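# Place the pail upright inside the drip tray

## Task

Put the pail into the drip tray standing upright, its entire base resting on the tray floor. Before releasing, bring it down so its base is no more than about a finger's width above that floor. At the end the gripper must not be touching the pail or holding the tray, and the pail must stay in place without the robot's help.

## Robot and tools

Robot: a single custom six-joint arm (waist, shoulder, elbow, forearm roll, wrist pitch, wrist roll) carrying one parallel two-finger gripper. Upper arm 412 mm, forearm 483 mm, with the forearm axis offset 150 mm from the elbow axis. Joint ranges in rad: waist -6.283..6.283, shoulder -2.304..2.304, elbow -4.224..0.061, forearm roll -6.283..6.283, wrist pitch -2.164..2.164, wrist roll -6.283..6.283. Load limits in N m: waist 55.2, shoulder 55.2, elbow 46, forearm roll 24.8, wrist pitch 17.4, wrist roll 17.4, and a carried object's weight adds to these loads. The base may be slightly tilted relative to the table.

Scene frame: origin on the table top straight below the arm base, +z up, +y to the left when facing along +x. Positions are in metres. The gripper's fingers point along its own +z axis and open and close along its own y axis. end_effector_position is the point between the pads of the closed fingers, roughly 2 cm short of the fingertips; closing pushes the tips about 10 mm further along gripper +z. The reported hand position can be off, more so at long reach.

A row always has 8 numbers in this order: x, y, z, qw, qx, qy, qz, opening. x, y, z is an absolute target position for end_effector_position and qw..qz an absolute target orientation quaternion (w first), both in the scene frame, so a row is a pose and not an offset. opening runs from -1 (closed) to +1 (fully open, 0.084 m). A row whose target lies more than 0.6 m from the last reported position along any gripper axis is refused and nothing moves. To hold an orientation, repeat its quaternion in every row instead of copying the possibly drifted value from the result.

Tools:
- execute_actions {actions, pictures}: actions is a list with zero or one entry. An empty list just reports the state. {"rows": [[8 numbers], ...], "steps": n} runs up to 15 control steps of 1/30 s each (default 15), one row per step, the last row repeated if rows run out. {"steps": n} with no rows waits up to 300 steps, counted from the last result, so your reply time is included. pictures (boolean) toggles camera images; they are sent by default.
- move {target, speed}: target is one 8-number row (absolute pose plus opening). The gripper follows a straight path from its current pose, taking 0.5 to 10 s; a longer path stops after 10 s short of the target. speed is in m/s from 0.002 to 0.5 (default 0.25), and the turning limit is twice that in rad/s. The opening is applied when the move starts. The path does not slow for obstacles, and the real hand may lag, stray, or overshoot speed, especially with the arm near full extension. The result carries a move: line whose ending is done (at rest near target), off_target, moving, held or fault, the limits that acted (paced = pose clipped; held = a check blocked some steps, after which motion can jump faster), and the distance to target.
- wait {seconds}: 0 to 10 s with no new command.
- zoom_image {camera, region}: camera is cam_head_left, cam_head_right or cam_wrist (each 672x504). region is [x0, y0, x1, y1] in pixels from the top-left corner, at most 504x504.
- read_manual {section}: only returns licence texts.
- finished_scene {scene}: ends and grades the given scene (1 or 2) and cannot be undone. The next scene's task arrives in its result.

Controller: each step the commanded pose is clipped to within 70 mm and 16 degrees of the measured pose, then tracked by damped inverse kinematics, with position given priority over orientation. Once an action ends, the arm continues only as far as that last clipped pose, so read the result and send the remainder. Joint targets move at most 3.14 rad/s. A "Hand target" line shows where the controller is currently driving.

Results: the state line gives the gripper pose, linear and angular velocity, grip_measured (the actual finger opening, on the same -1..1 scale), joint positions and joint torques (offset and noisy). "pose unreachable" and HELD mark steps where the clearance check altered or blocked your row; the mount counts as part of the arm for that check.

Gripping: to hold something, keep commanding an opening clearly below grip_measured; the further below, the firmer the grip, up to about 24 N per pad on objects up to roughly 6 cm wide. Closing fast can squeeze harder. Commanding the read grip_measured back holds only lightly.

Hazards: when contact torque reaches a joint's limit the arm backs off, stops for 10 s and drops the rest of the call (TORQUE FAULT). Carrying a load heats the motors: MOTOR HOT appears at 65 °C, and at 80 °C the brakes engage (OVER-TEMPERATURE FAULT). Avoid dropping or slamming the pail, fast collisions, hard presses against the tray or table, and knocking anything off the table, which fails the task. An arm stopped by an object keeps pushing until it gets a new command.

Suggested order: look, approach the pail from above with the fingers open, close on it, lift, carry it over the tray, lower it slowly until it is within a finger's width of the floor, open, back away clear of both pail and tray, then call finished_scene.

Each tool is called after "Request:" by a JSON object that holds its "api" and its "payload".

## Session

Request:
{"api": "execute_actions", "payload": {"actions": []}}

Scene clock: 0.00 s of 4800.00 s.
end_effector_position=(+0.3764, +0.0919, +0.2728) grip_measured=+1.00 end_effector_quat_wxyz=(+0.634, +0.025, +0.773, -0.029) end_effector_velocity=(+0.000, +0.001, +0.000) end_effector_angular_velocity=(-0.000, -0.000, +0.002)
Joint positions: [ 0.5   -0.121 -0.033 -2.446 -1.48   0.114  0.084]
Joint velocities: [ 0.001 -0.    -0.001 -0.001 -0.    -0.001  0.   ]
Joint torques (N m, as the arm reports them, + toward a larger angle): no reading
Hand target: +0.376, +0.092, +0.273; +0.634, +0.025, +0.773, -0.029

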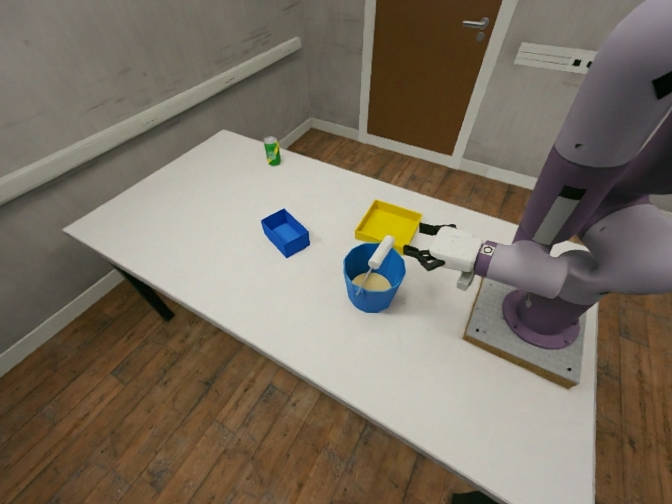

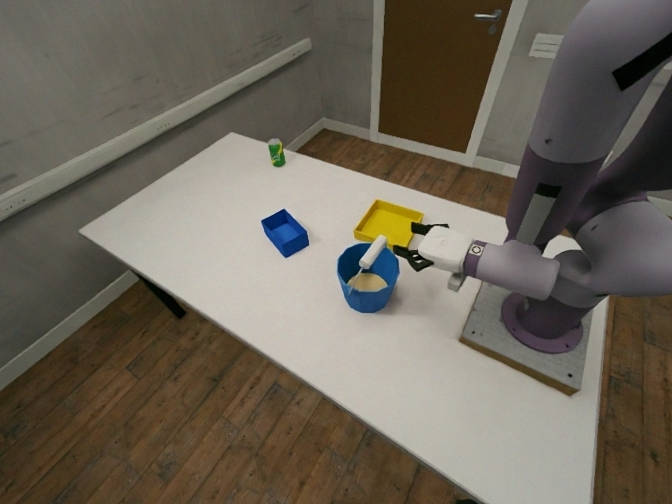

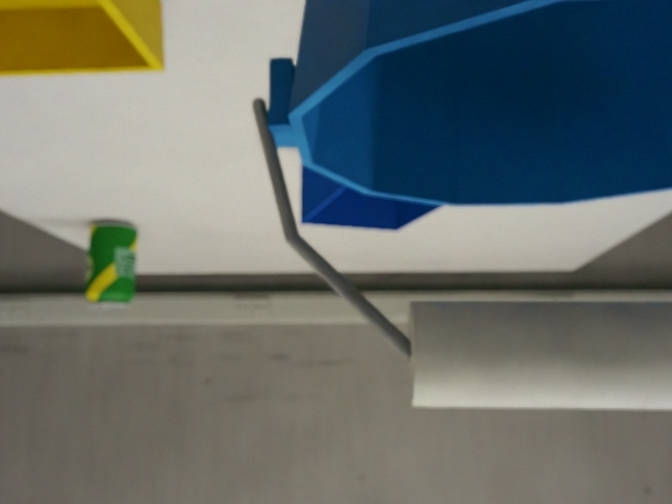

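Request:
{"api": "move", "payload": {"target": [0.45,0.13,0.45,0,0.707,-0.707,0,1], "speed": 0.3}}

Scene clock: 8.50 s of 4800.00 s.
end_effector_position=(+0.4509, +0.1318, +0.4485) grip_measured=+1.00 end_effector_quat_wxyz=(-0.002, +0.708, -0.707, -0.003) end_effector_velocity=(+0.001, +0.000, +0.001) end_effector_angular_velocity=(-0.003, +0.003, +0.003)
Joint positions: [ 0.068  0.15  -0.906 -3.069  1.003 -1.405  0.084]
Joint velocities: [ 0.002 -0.004 -0.006 -0.004  0.005  0.001 -0.   ]
Joint torques (N m, as the arm reports them, + toward a larger angle): [  4.38  14.98 -18.11  -2.     0.52  -0.21]
Hand target: +0.451, +0.132, +0.449; -0.002, +0.708, -0.706, -0.003
Off the commanded pose: 0.002 m, 0 deg.
After step 90, 1.60 s passed at rest.
move: done; limits=paced

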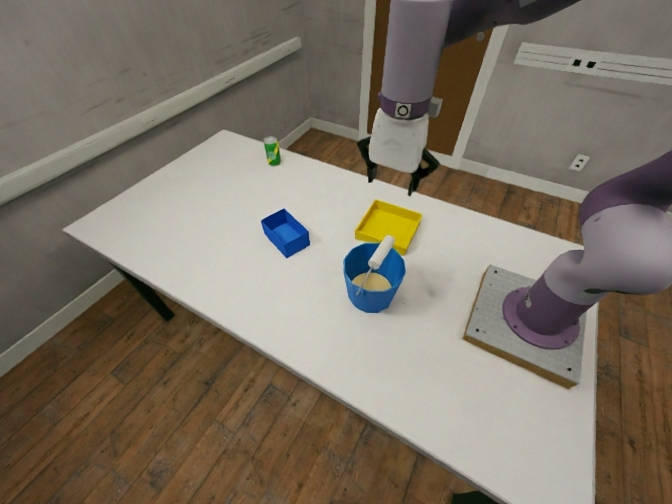

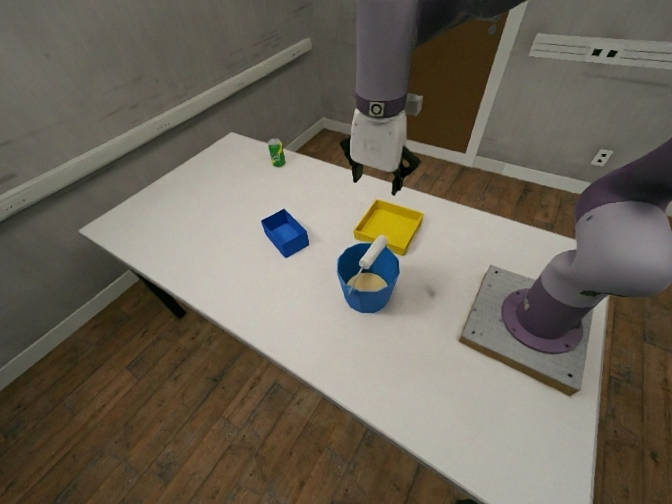

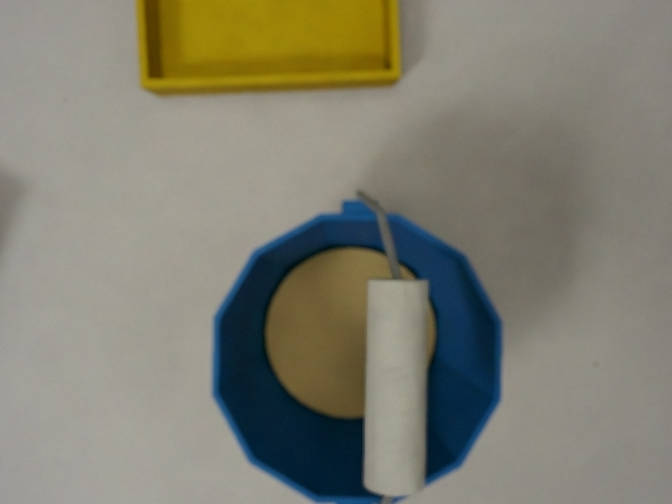

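Request:
{"api": "move", "payload": {"target": [0.453,0.131,0.228,0,0.707,-0.707,0,1], "speed": 0.25}}

Scene clock: 15.63 s of 4800.00 s.
end_effector_position=(+0.4521, +0.1306, +0.2287) grip_measured=+1.00 end_effector_quat_wxyz=(+0.000, +0.707, -0.707, +0.001) end_effector_velocity=(-0.000, -0.000, -0.003) end_effector_angular_velocity=(-0.001, +0.003, -0.001)
Joint positions: [ 0.096 -0.144 -0.713 -3.036  0.514 -1.428  0.084]
Joint velocities: [ 0.    -0.006  0.     0.    -0.003  0.    -0.   ]
Joint torques (N m, as the arm reports them, + toward a larger angle): [  1.21  23.24 -16.37  -1.96   0.5   -0.27]
Hand target: +0.452, +0.131, +0.228; +0.000, +0.707, -0.707, +0.000
Off the commanded pose: 0.001 m, 0 deg.
After step 90, 2.70 s passed at rest.
move: done

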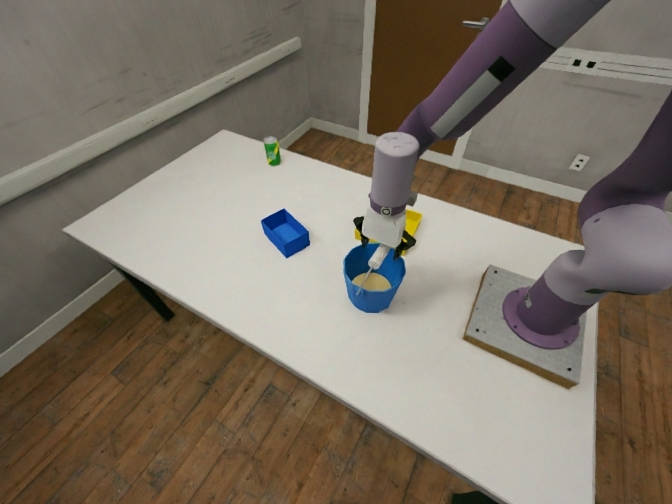

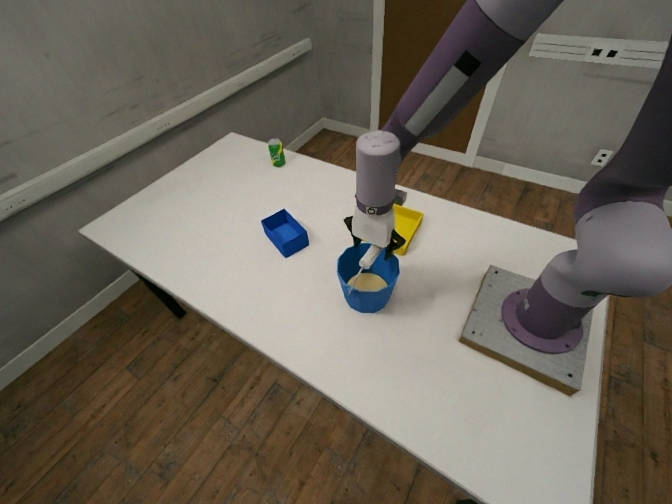

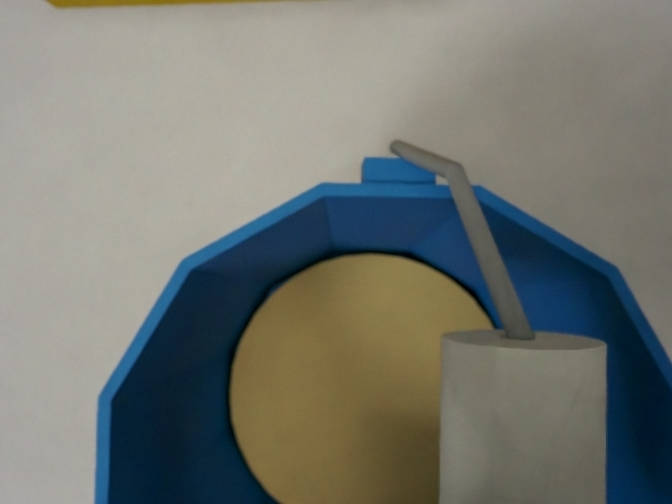

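Request:
{"api": "move", "payload": {"target": [0.448,0.133,0.221,0,0.707,-0.707,0,1], "speed": 0.1}}

Request:
{"api": "execute_actions", "payload": {"actions": [{"rows":[[0.448,0.133,0.221,0,0.707,-0.707,0,0.4],[0.448,0.133,0.221,0,0.707,-0.707,0,0.2],[0.448,0.133,0.221,0,0.707,-0.707,0,0],[0.448,0.133,0.221,0,0.707,-0.707,0,-0.1],[0.448,0.133,0.221,0,0.707,-0.707,0,-0.2],[0.448,0.133,0.221,0,0.707,-0.707,0,-0.3],[0.448,0.133,0.221,0,0.707,-0.707,0,-0.4],[0.448,0.133,0.221,0,0.707,-0.707,0,-0.5],[0.448,0.133,0.221,0,0.707,-0.707,0,-0.6],[0.448,0.133,0.221,0,0.707,-0.707,0,-0.7],[0.448,0.133,0.221,0,0.707,-0.707,0,-0.8],[0.448,0.133,0.221,0,0.707,-0.707,0,-1]],"steps":15}], "pictures": false}}

Request:
{"api": "move", "payload": {"target": [0.448,0.133,0.29,0,0.707,-0.707,0,-1], "speed": 0.1}}

Request:
{"api": "move", "payload": {"target": [0.518,-0.17,0.29,0,0.707,-0.707,0,-1], "speed": 0.2}}

Scene clock: 23.90 s of 4800.00 s.
end_effector_position=(+0.4480, +0.1329, +0.2211) grip_measured=+1.00 end_effector_quat_wxyz=(+0.000, +0.707, -0.707, +0.000) end_effector_velocity=(-0.000, +0.001, -0.001) end_effector_angular_velocity=(+0.001, -0.001, -0.002)
Joint positions: [ 0.104 -0.152 -0.702 -3.031  0.496 -1.426  0.084]
Joint velocities: [ 0.001 -0.001  0.001  0.002 -0.003  0.001 -0.   ]
Joint torques (N m, as the arm reports them, + toward a larger angle): [  3.    23.22 -14.95  -2.54   0.61  -0.42]
Hand target: +0.448, +0.133, +0.221; +0.000, +0.707, -0.707, +0.000
Off the commanded pose: 0.000 m, 0 deg.
After step 90, 4.57 s passed at rest.
move: done

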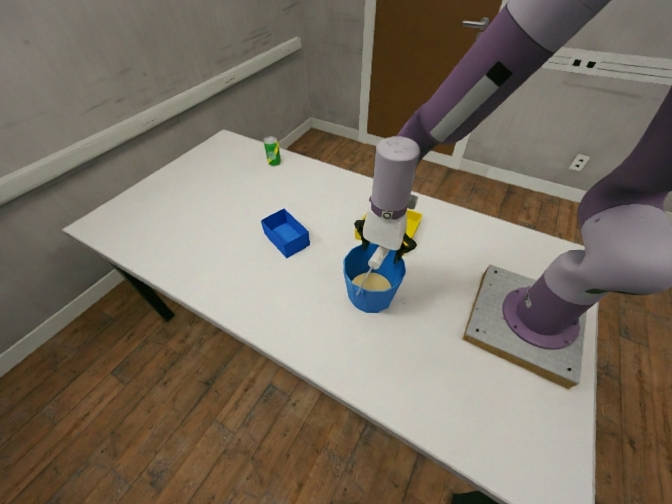

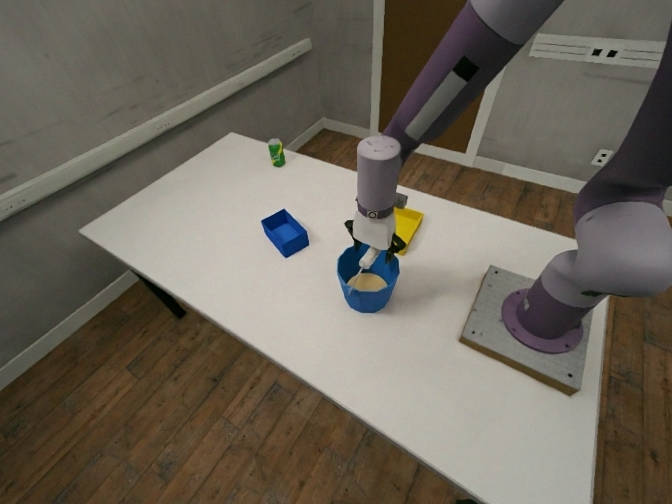

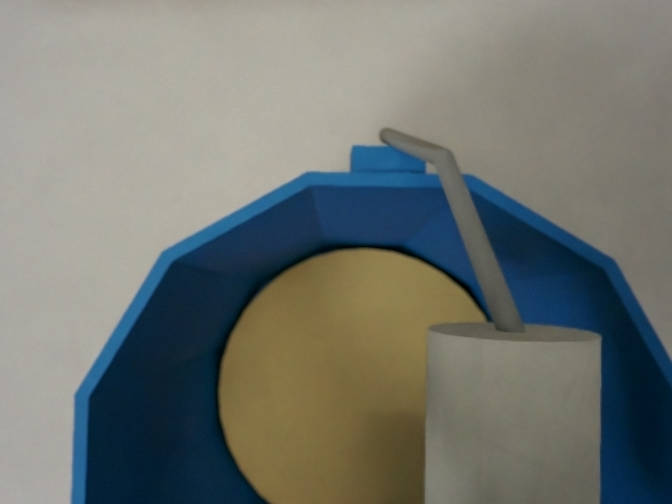

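Scene clock: 24.40 s of 4800.00 s.
end_effector_position=(+0.4480, +0.1330, +0.2210) grip_measured=-0.31 end_effector_quat_wxyz=(-0.000, +0.707, -0.707, +0.000) end_effector_velocity=(-0.000, -0.000, +0.000) end_effector_angular_velocity=(+0.000, +0.000, -0.004)
Joint positions: [ 0.104 -0.153 -0.702 -3.031  0.495 -1.426  0.031]
Joint velocities: [-0.     0.    -0.     0.     0.001  0.003  0.   ]
Joint torques (N m, as the arm reports them, + toward a larger angle): [  3.43  20.9  -15.21  -1.25   0.53  -0.41]
Hand target: +0.448, +0.133, +0.221; +0.000, +0.707, -0.707, +0.000
Off the commanded pose: 0.000 m, 0 deg.
Steps of this call (steps 1 to 15: all 15 steps of this action). Readings (end_effector_position):
1: (+0.4480, +0.1330, +0.2211)
2: (+0.4480, +0.1330, +0.2211)
4: (+0.4480, +0.1330, +0.2210)
8: (+0.4480, +0.1330, +0.2210)
15: the state above

Scene clock: 25.73 s of 4800.00 s.
end_effector_position=(+0.4482, +0.1331, +0.2896) grip_measured=-0.31 end_effector_quat_wxyz=(+0.000, +0.707, -0.707, -0.000) end_effector_velocity=(+0.000, +0.000, +0.002) end_effector_angular_velocity=(+0.001, -0.002, -0.000)
Joint positions: [ 0.096 -0.028 -0.735 -3.054  0.653 -1.407  0.031]
Joint velocities: [ 0.     0.003 -0.002 -0.     0.003  0.001 -0.   ]
Joint torques (N m, as the arm reports them, + toward a larger angle): [  1.86  22.07 -19.22  -1.82   0.28  -0.46]
Hand target: +0.448, +0.133, +0.290; -0.000, +0.707, -0.707, -0.000
Off the commanded pose: 0.000 m, 0 deg.
move: done

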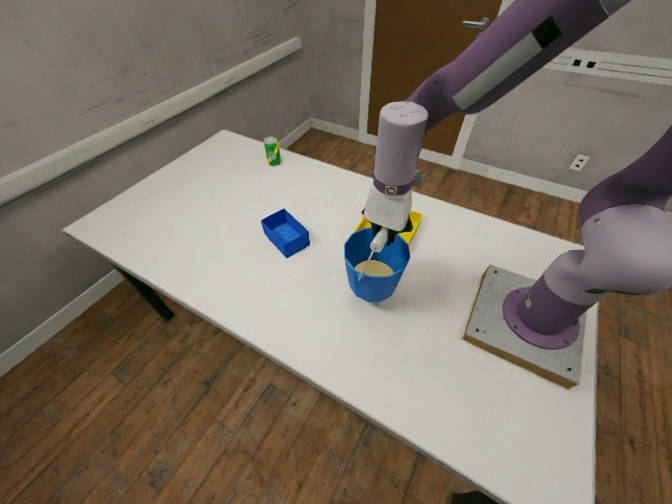

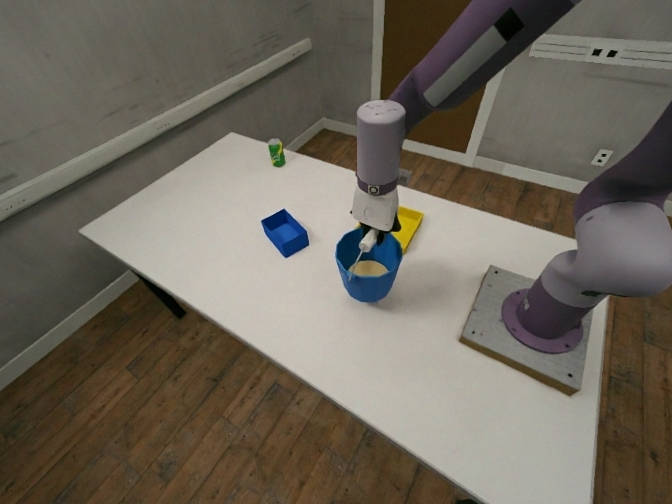

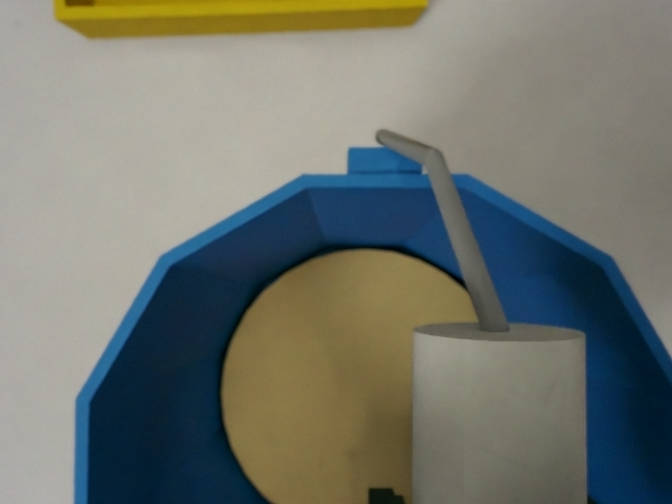

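Scene clock: 27.80 s of 4800.00 s.
end_effector_position=(+0.5182, -0.1690, +0.2898) grip_measured=-0.31 end_effector_quat_wxyz=(-0.001, +0.707, -0.707, -0.000) end_effector_velocity=(-0.000, -0.002, -0.001) end_effector_angular_velocity=(+0.002, +0.003, -0.001)
Joint positions: [-0.521 -0.27  -0.973 -3.019  0.692 -2.048  0.031]
Joint velocities: [-0.003 -0.004 -0.002  0.001  0.002 -0.003  0.   ]
Joint torques (N m, as the arm reports them, + toward a larger angle): [  2.01  32.2  -20.26  -1.65   0.23  -0.54]
Hand target: +0.518, -0.169, +0.290; -0.001, +0.707, -0.707, -0.000
Off the commanded pose: 0.001 m, 0 deg.
move: done

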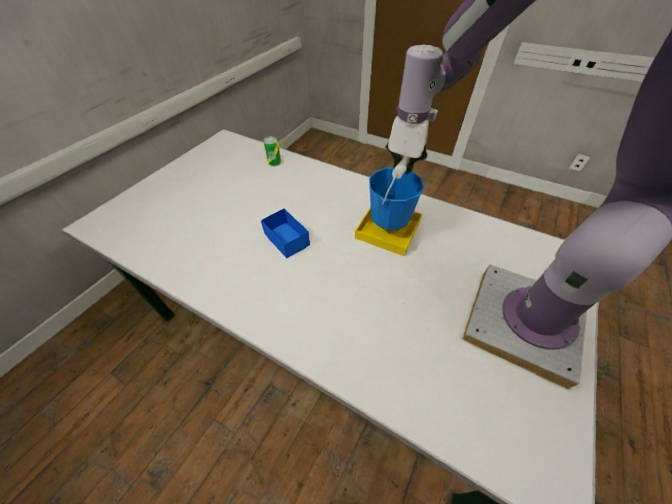

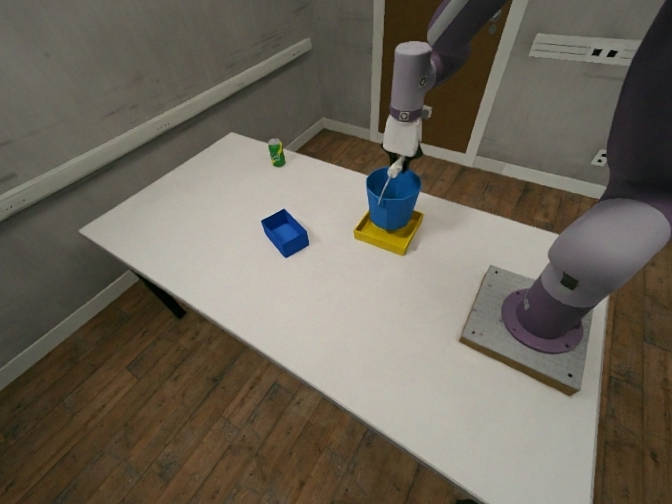

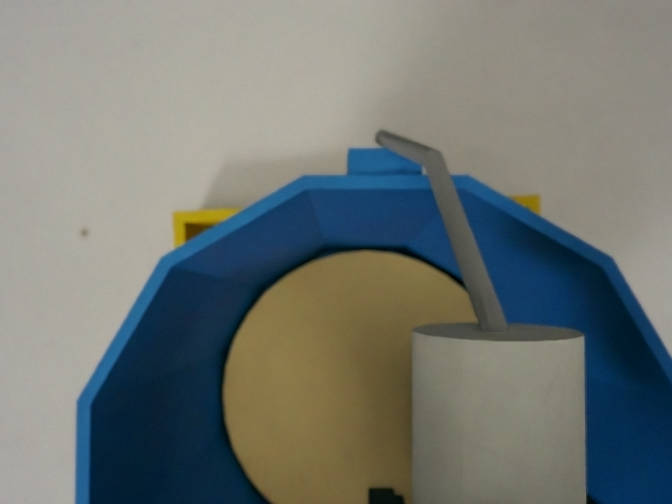

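Request:
{"api": "move", "payload": {"target": [0.517,-0.161,0.234,0,0.707,-0.707,0,-1], "speed": 0.08}}

Request:
{"api": "move", "payload": {"target": [0.517,-0.161,0.229,0,0.707,-0.707,0,-1], "speed": 0.02}}

Scene clock: 32.47 s of 4800.00 s.
end_effector_position=(+0.5168, -0.1610, +0.2344) grip_measured=-0.31 end_effector_quat_wxyz=(+0.000, +0.707, -0.707, +0.000) end_effector_velocity=(-0.001, +0.001, -0.003) end_effector_angular_velocity=(+0.002, +0.004, +0.002)
Joint positions: [-0.499 -0.344 -0.937 -3.004  0.58  -2.047  0.031]
Joint velocities: [ 0.002 -0.004  0.002  0.001 -0.002 -0.002  0.   ]
Joint torques (N m, as the arm reports them, + toward a larger angle): [  3.32  31.56 -18.55  -1.52   0.33  -0.3 ]
Hand target: +0.517, -0.161, +0.234; +0.000, +0.707, -0.707, +0.000
Off the commanded pose: 0.000 m, 0 deg.
After step 90, 0.57 s passed at rest.
move: done

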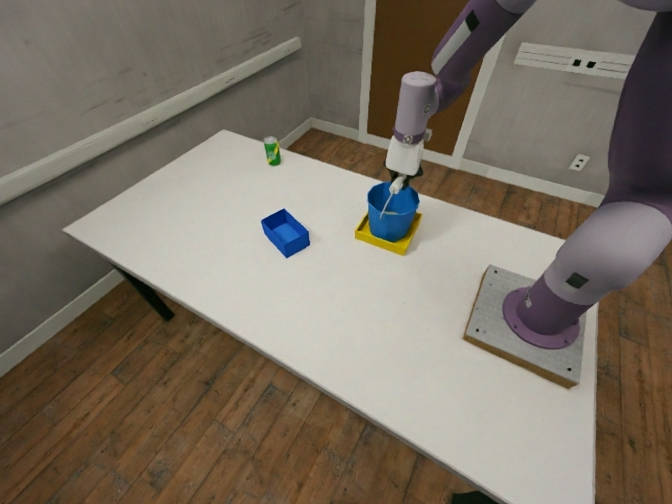

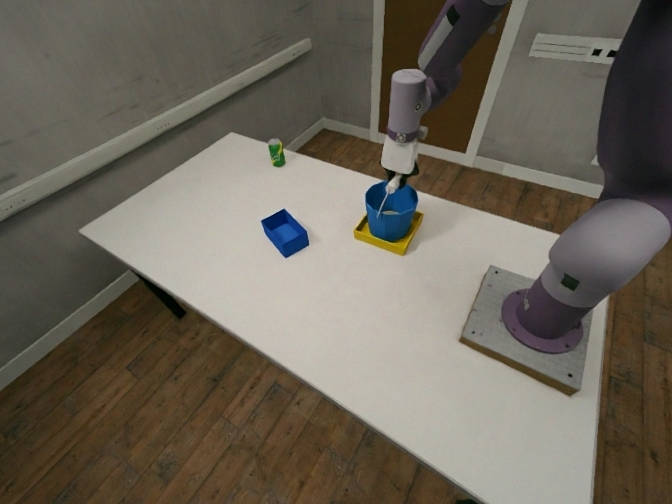

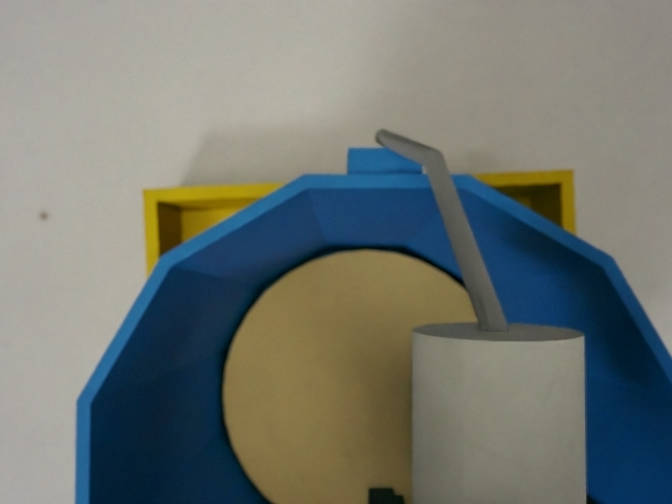

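Scene clock: 33.17 s of 4800.00 s.
end_effector_position=(+0.5170, -0.1610, +0.2291) grip_measured=-0.31 end_effector_quat_wxyz=(+0.000, +0.707, -0.707, -0.000) end_effector_velocity=(+0.001, +0.000, -0.001) end_effector_angular_velocity=(-0.000, -0.002, +0.001)
Joint positions: [-0.498 -0.353 -0.936 -3.002  0.57  -2.049  0.031]
Joint velocities: [ 0.001 -0.001 -0.001  0.001 -0.003 -0.002 -0.   ]
Joint torques (N m, as the arm reports them, + toward a larger angle): [  1.24  33.61 -18.45  -1.61   0.74  -0.26]
Hand target: +0.517, -0.161, +0.229; +0.000, +0.707, -0.707, +0.000
Off the commanded pose: 0.000 m, 0 deg.
move: done

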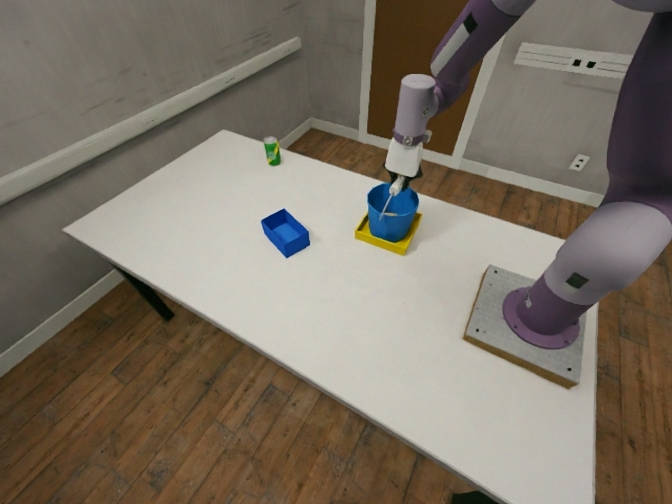

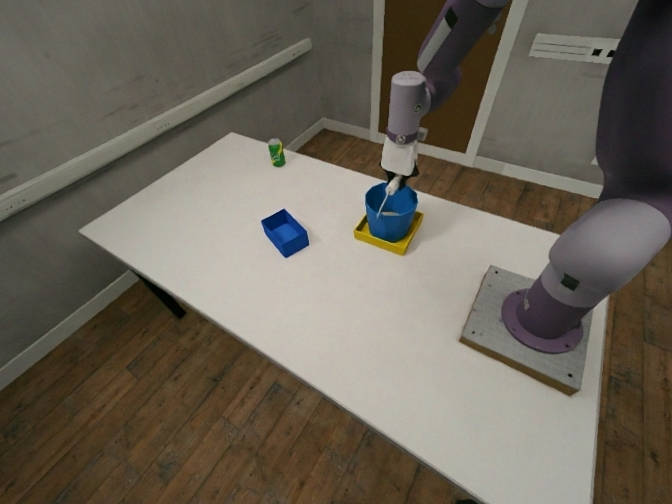

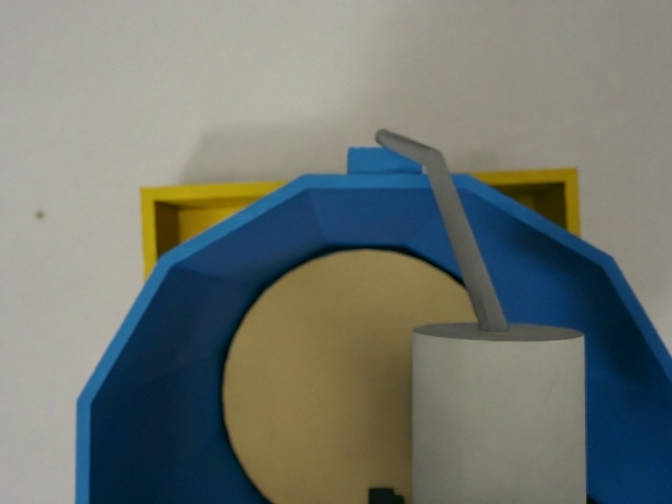

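Request:
{"api": "move", "payload": {"target": [0.517,-0.161,0.229,0,0.707,-0.707,0,1]}}

Request:
{"api": "move", "payload": {"target": [0.517,-0.161,0.31,0,0.707,-0.707,0,1]}}

Scene clock: 35.53 s of 4800.00 s.
end_effector_position=(+0.5170, -0.1610, +0.2290) grip_measured=+1.00 end_effector_quat_wxyz=(-0.000, +0.707, -0.707, +0.000) end_effector_velocity=(+0.000, -0.000, +0.001) end_effector_angular_velocity=(-0.000, -0.001, +0.002)
Joint positions: [-0.498 -0.353 -0.936 -3.002  0.57  -2.049  0.084]
Joint velocities: [-0.     0.001 -0.     0.     0.    -0.002 -0.   ]
Joint torques (N m, as the arm reports them, + toward a larger angle): [  0.92  29.25 -16.07  -2.53   0.48  -0.3 ]
Hand target: +0.517, -0.161, +0.229; +0.000, +0.707, -0.707, +0.000
Off the commanded pose: 0.000 m, 0 deg.
move: done

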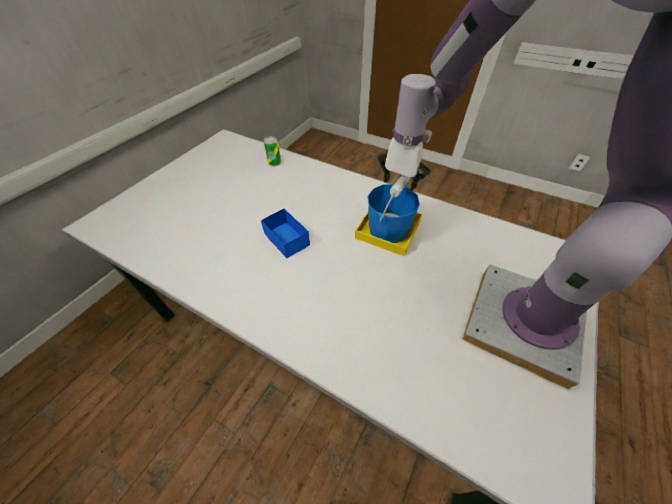

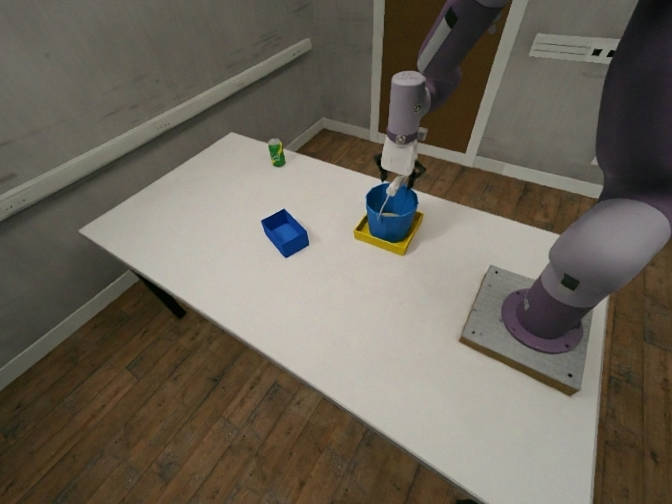

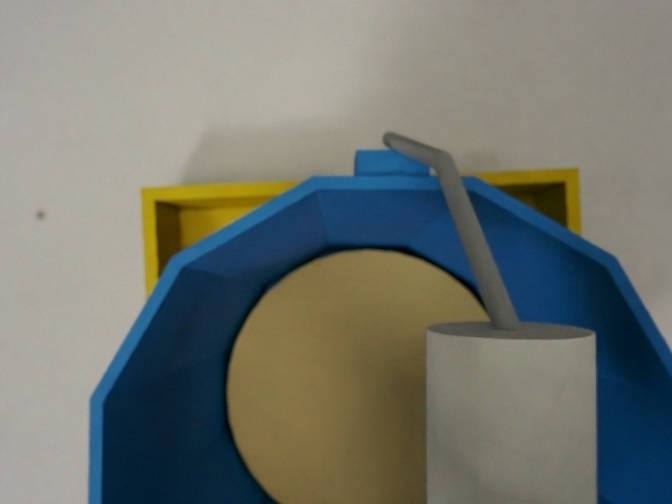

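Scene clock: 36.43 s of 4800.00 s.
end_effector_position=(+0.5173, -0.1610, +0.3095) grip_measured=+1.00 end_effector_quat_wxyz=(-0.000, +0.707, -0.707, -0.000) end_effector_velocity=(+0.000, +0.000, +0.003) end_effector_angular_velocity=(-0.000, -0.002, +0.001)
Joint positions: [-0.509 -0.234 -0.976 -3.027  0.729 -2.028  0.084]
Joint velocities: [ 0.     0.004 -0.002 -0.     0.004 -0.    -0.   ]
Joint torques (N m, as the arm reports them, + toward a larger angle): [  3.05  26.96 -18.12  -2.97   0.53  -0.46]
Hand target: +0.517, -0.161, +0.310; -0.000, +0.707, -0.707, -0.000
Off the commanded pose: 0.001 m, 0 deg.
move: done

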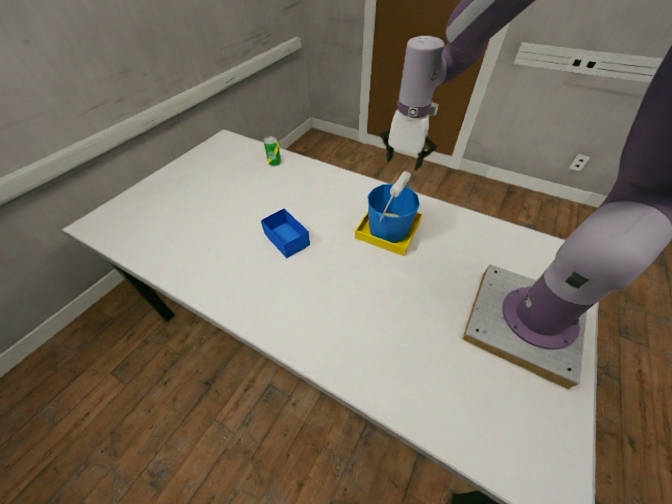

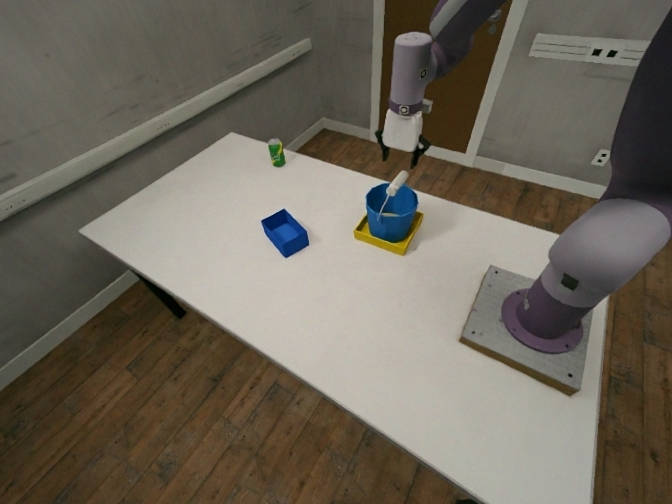

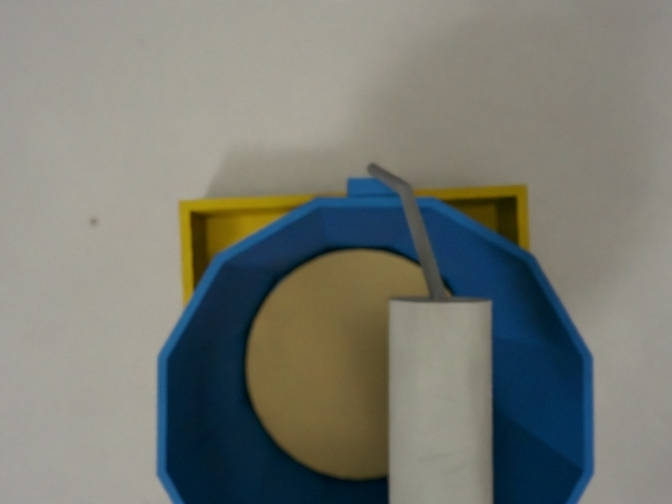

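Request:
{"api": "finished_scene", "payload": {"scene": 2}}

The scene is finished: the task was done.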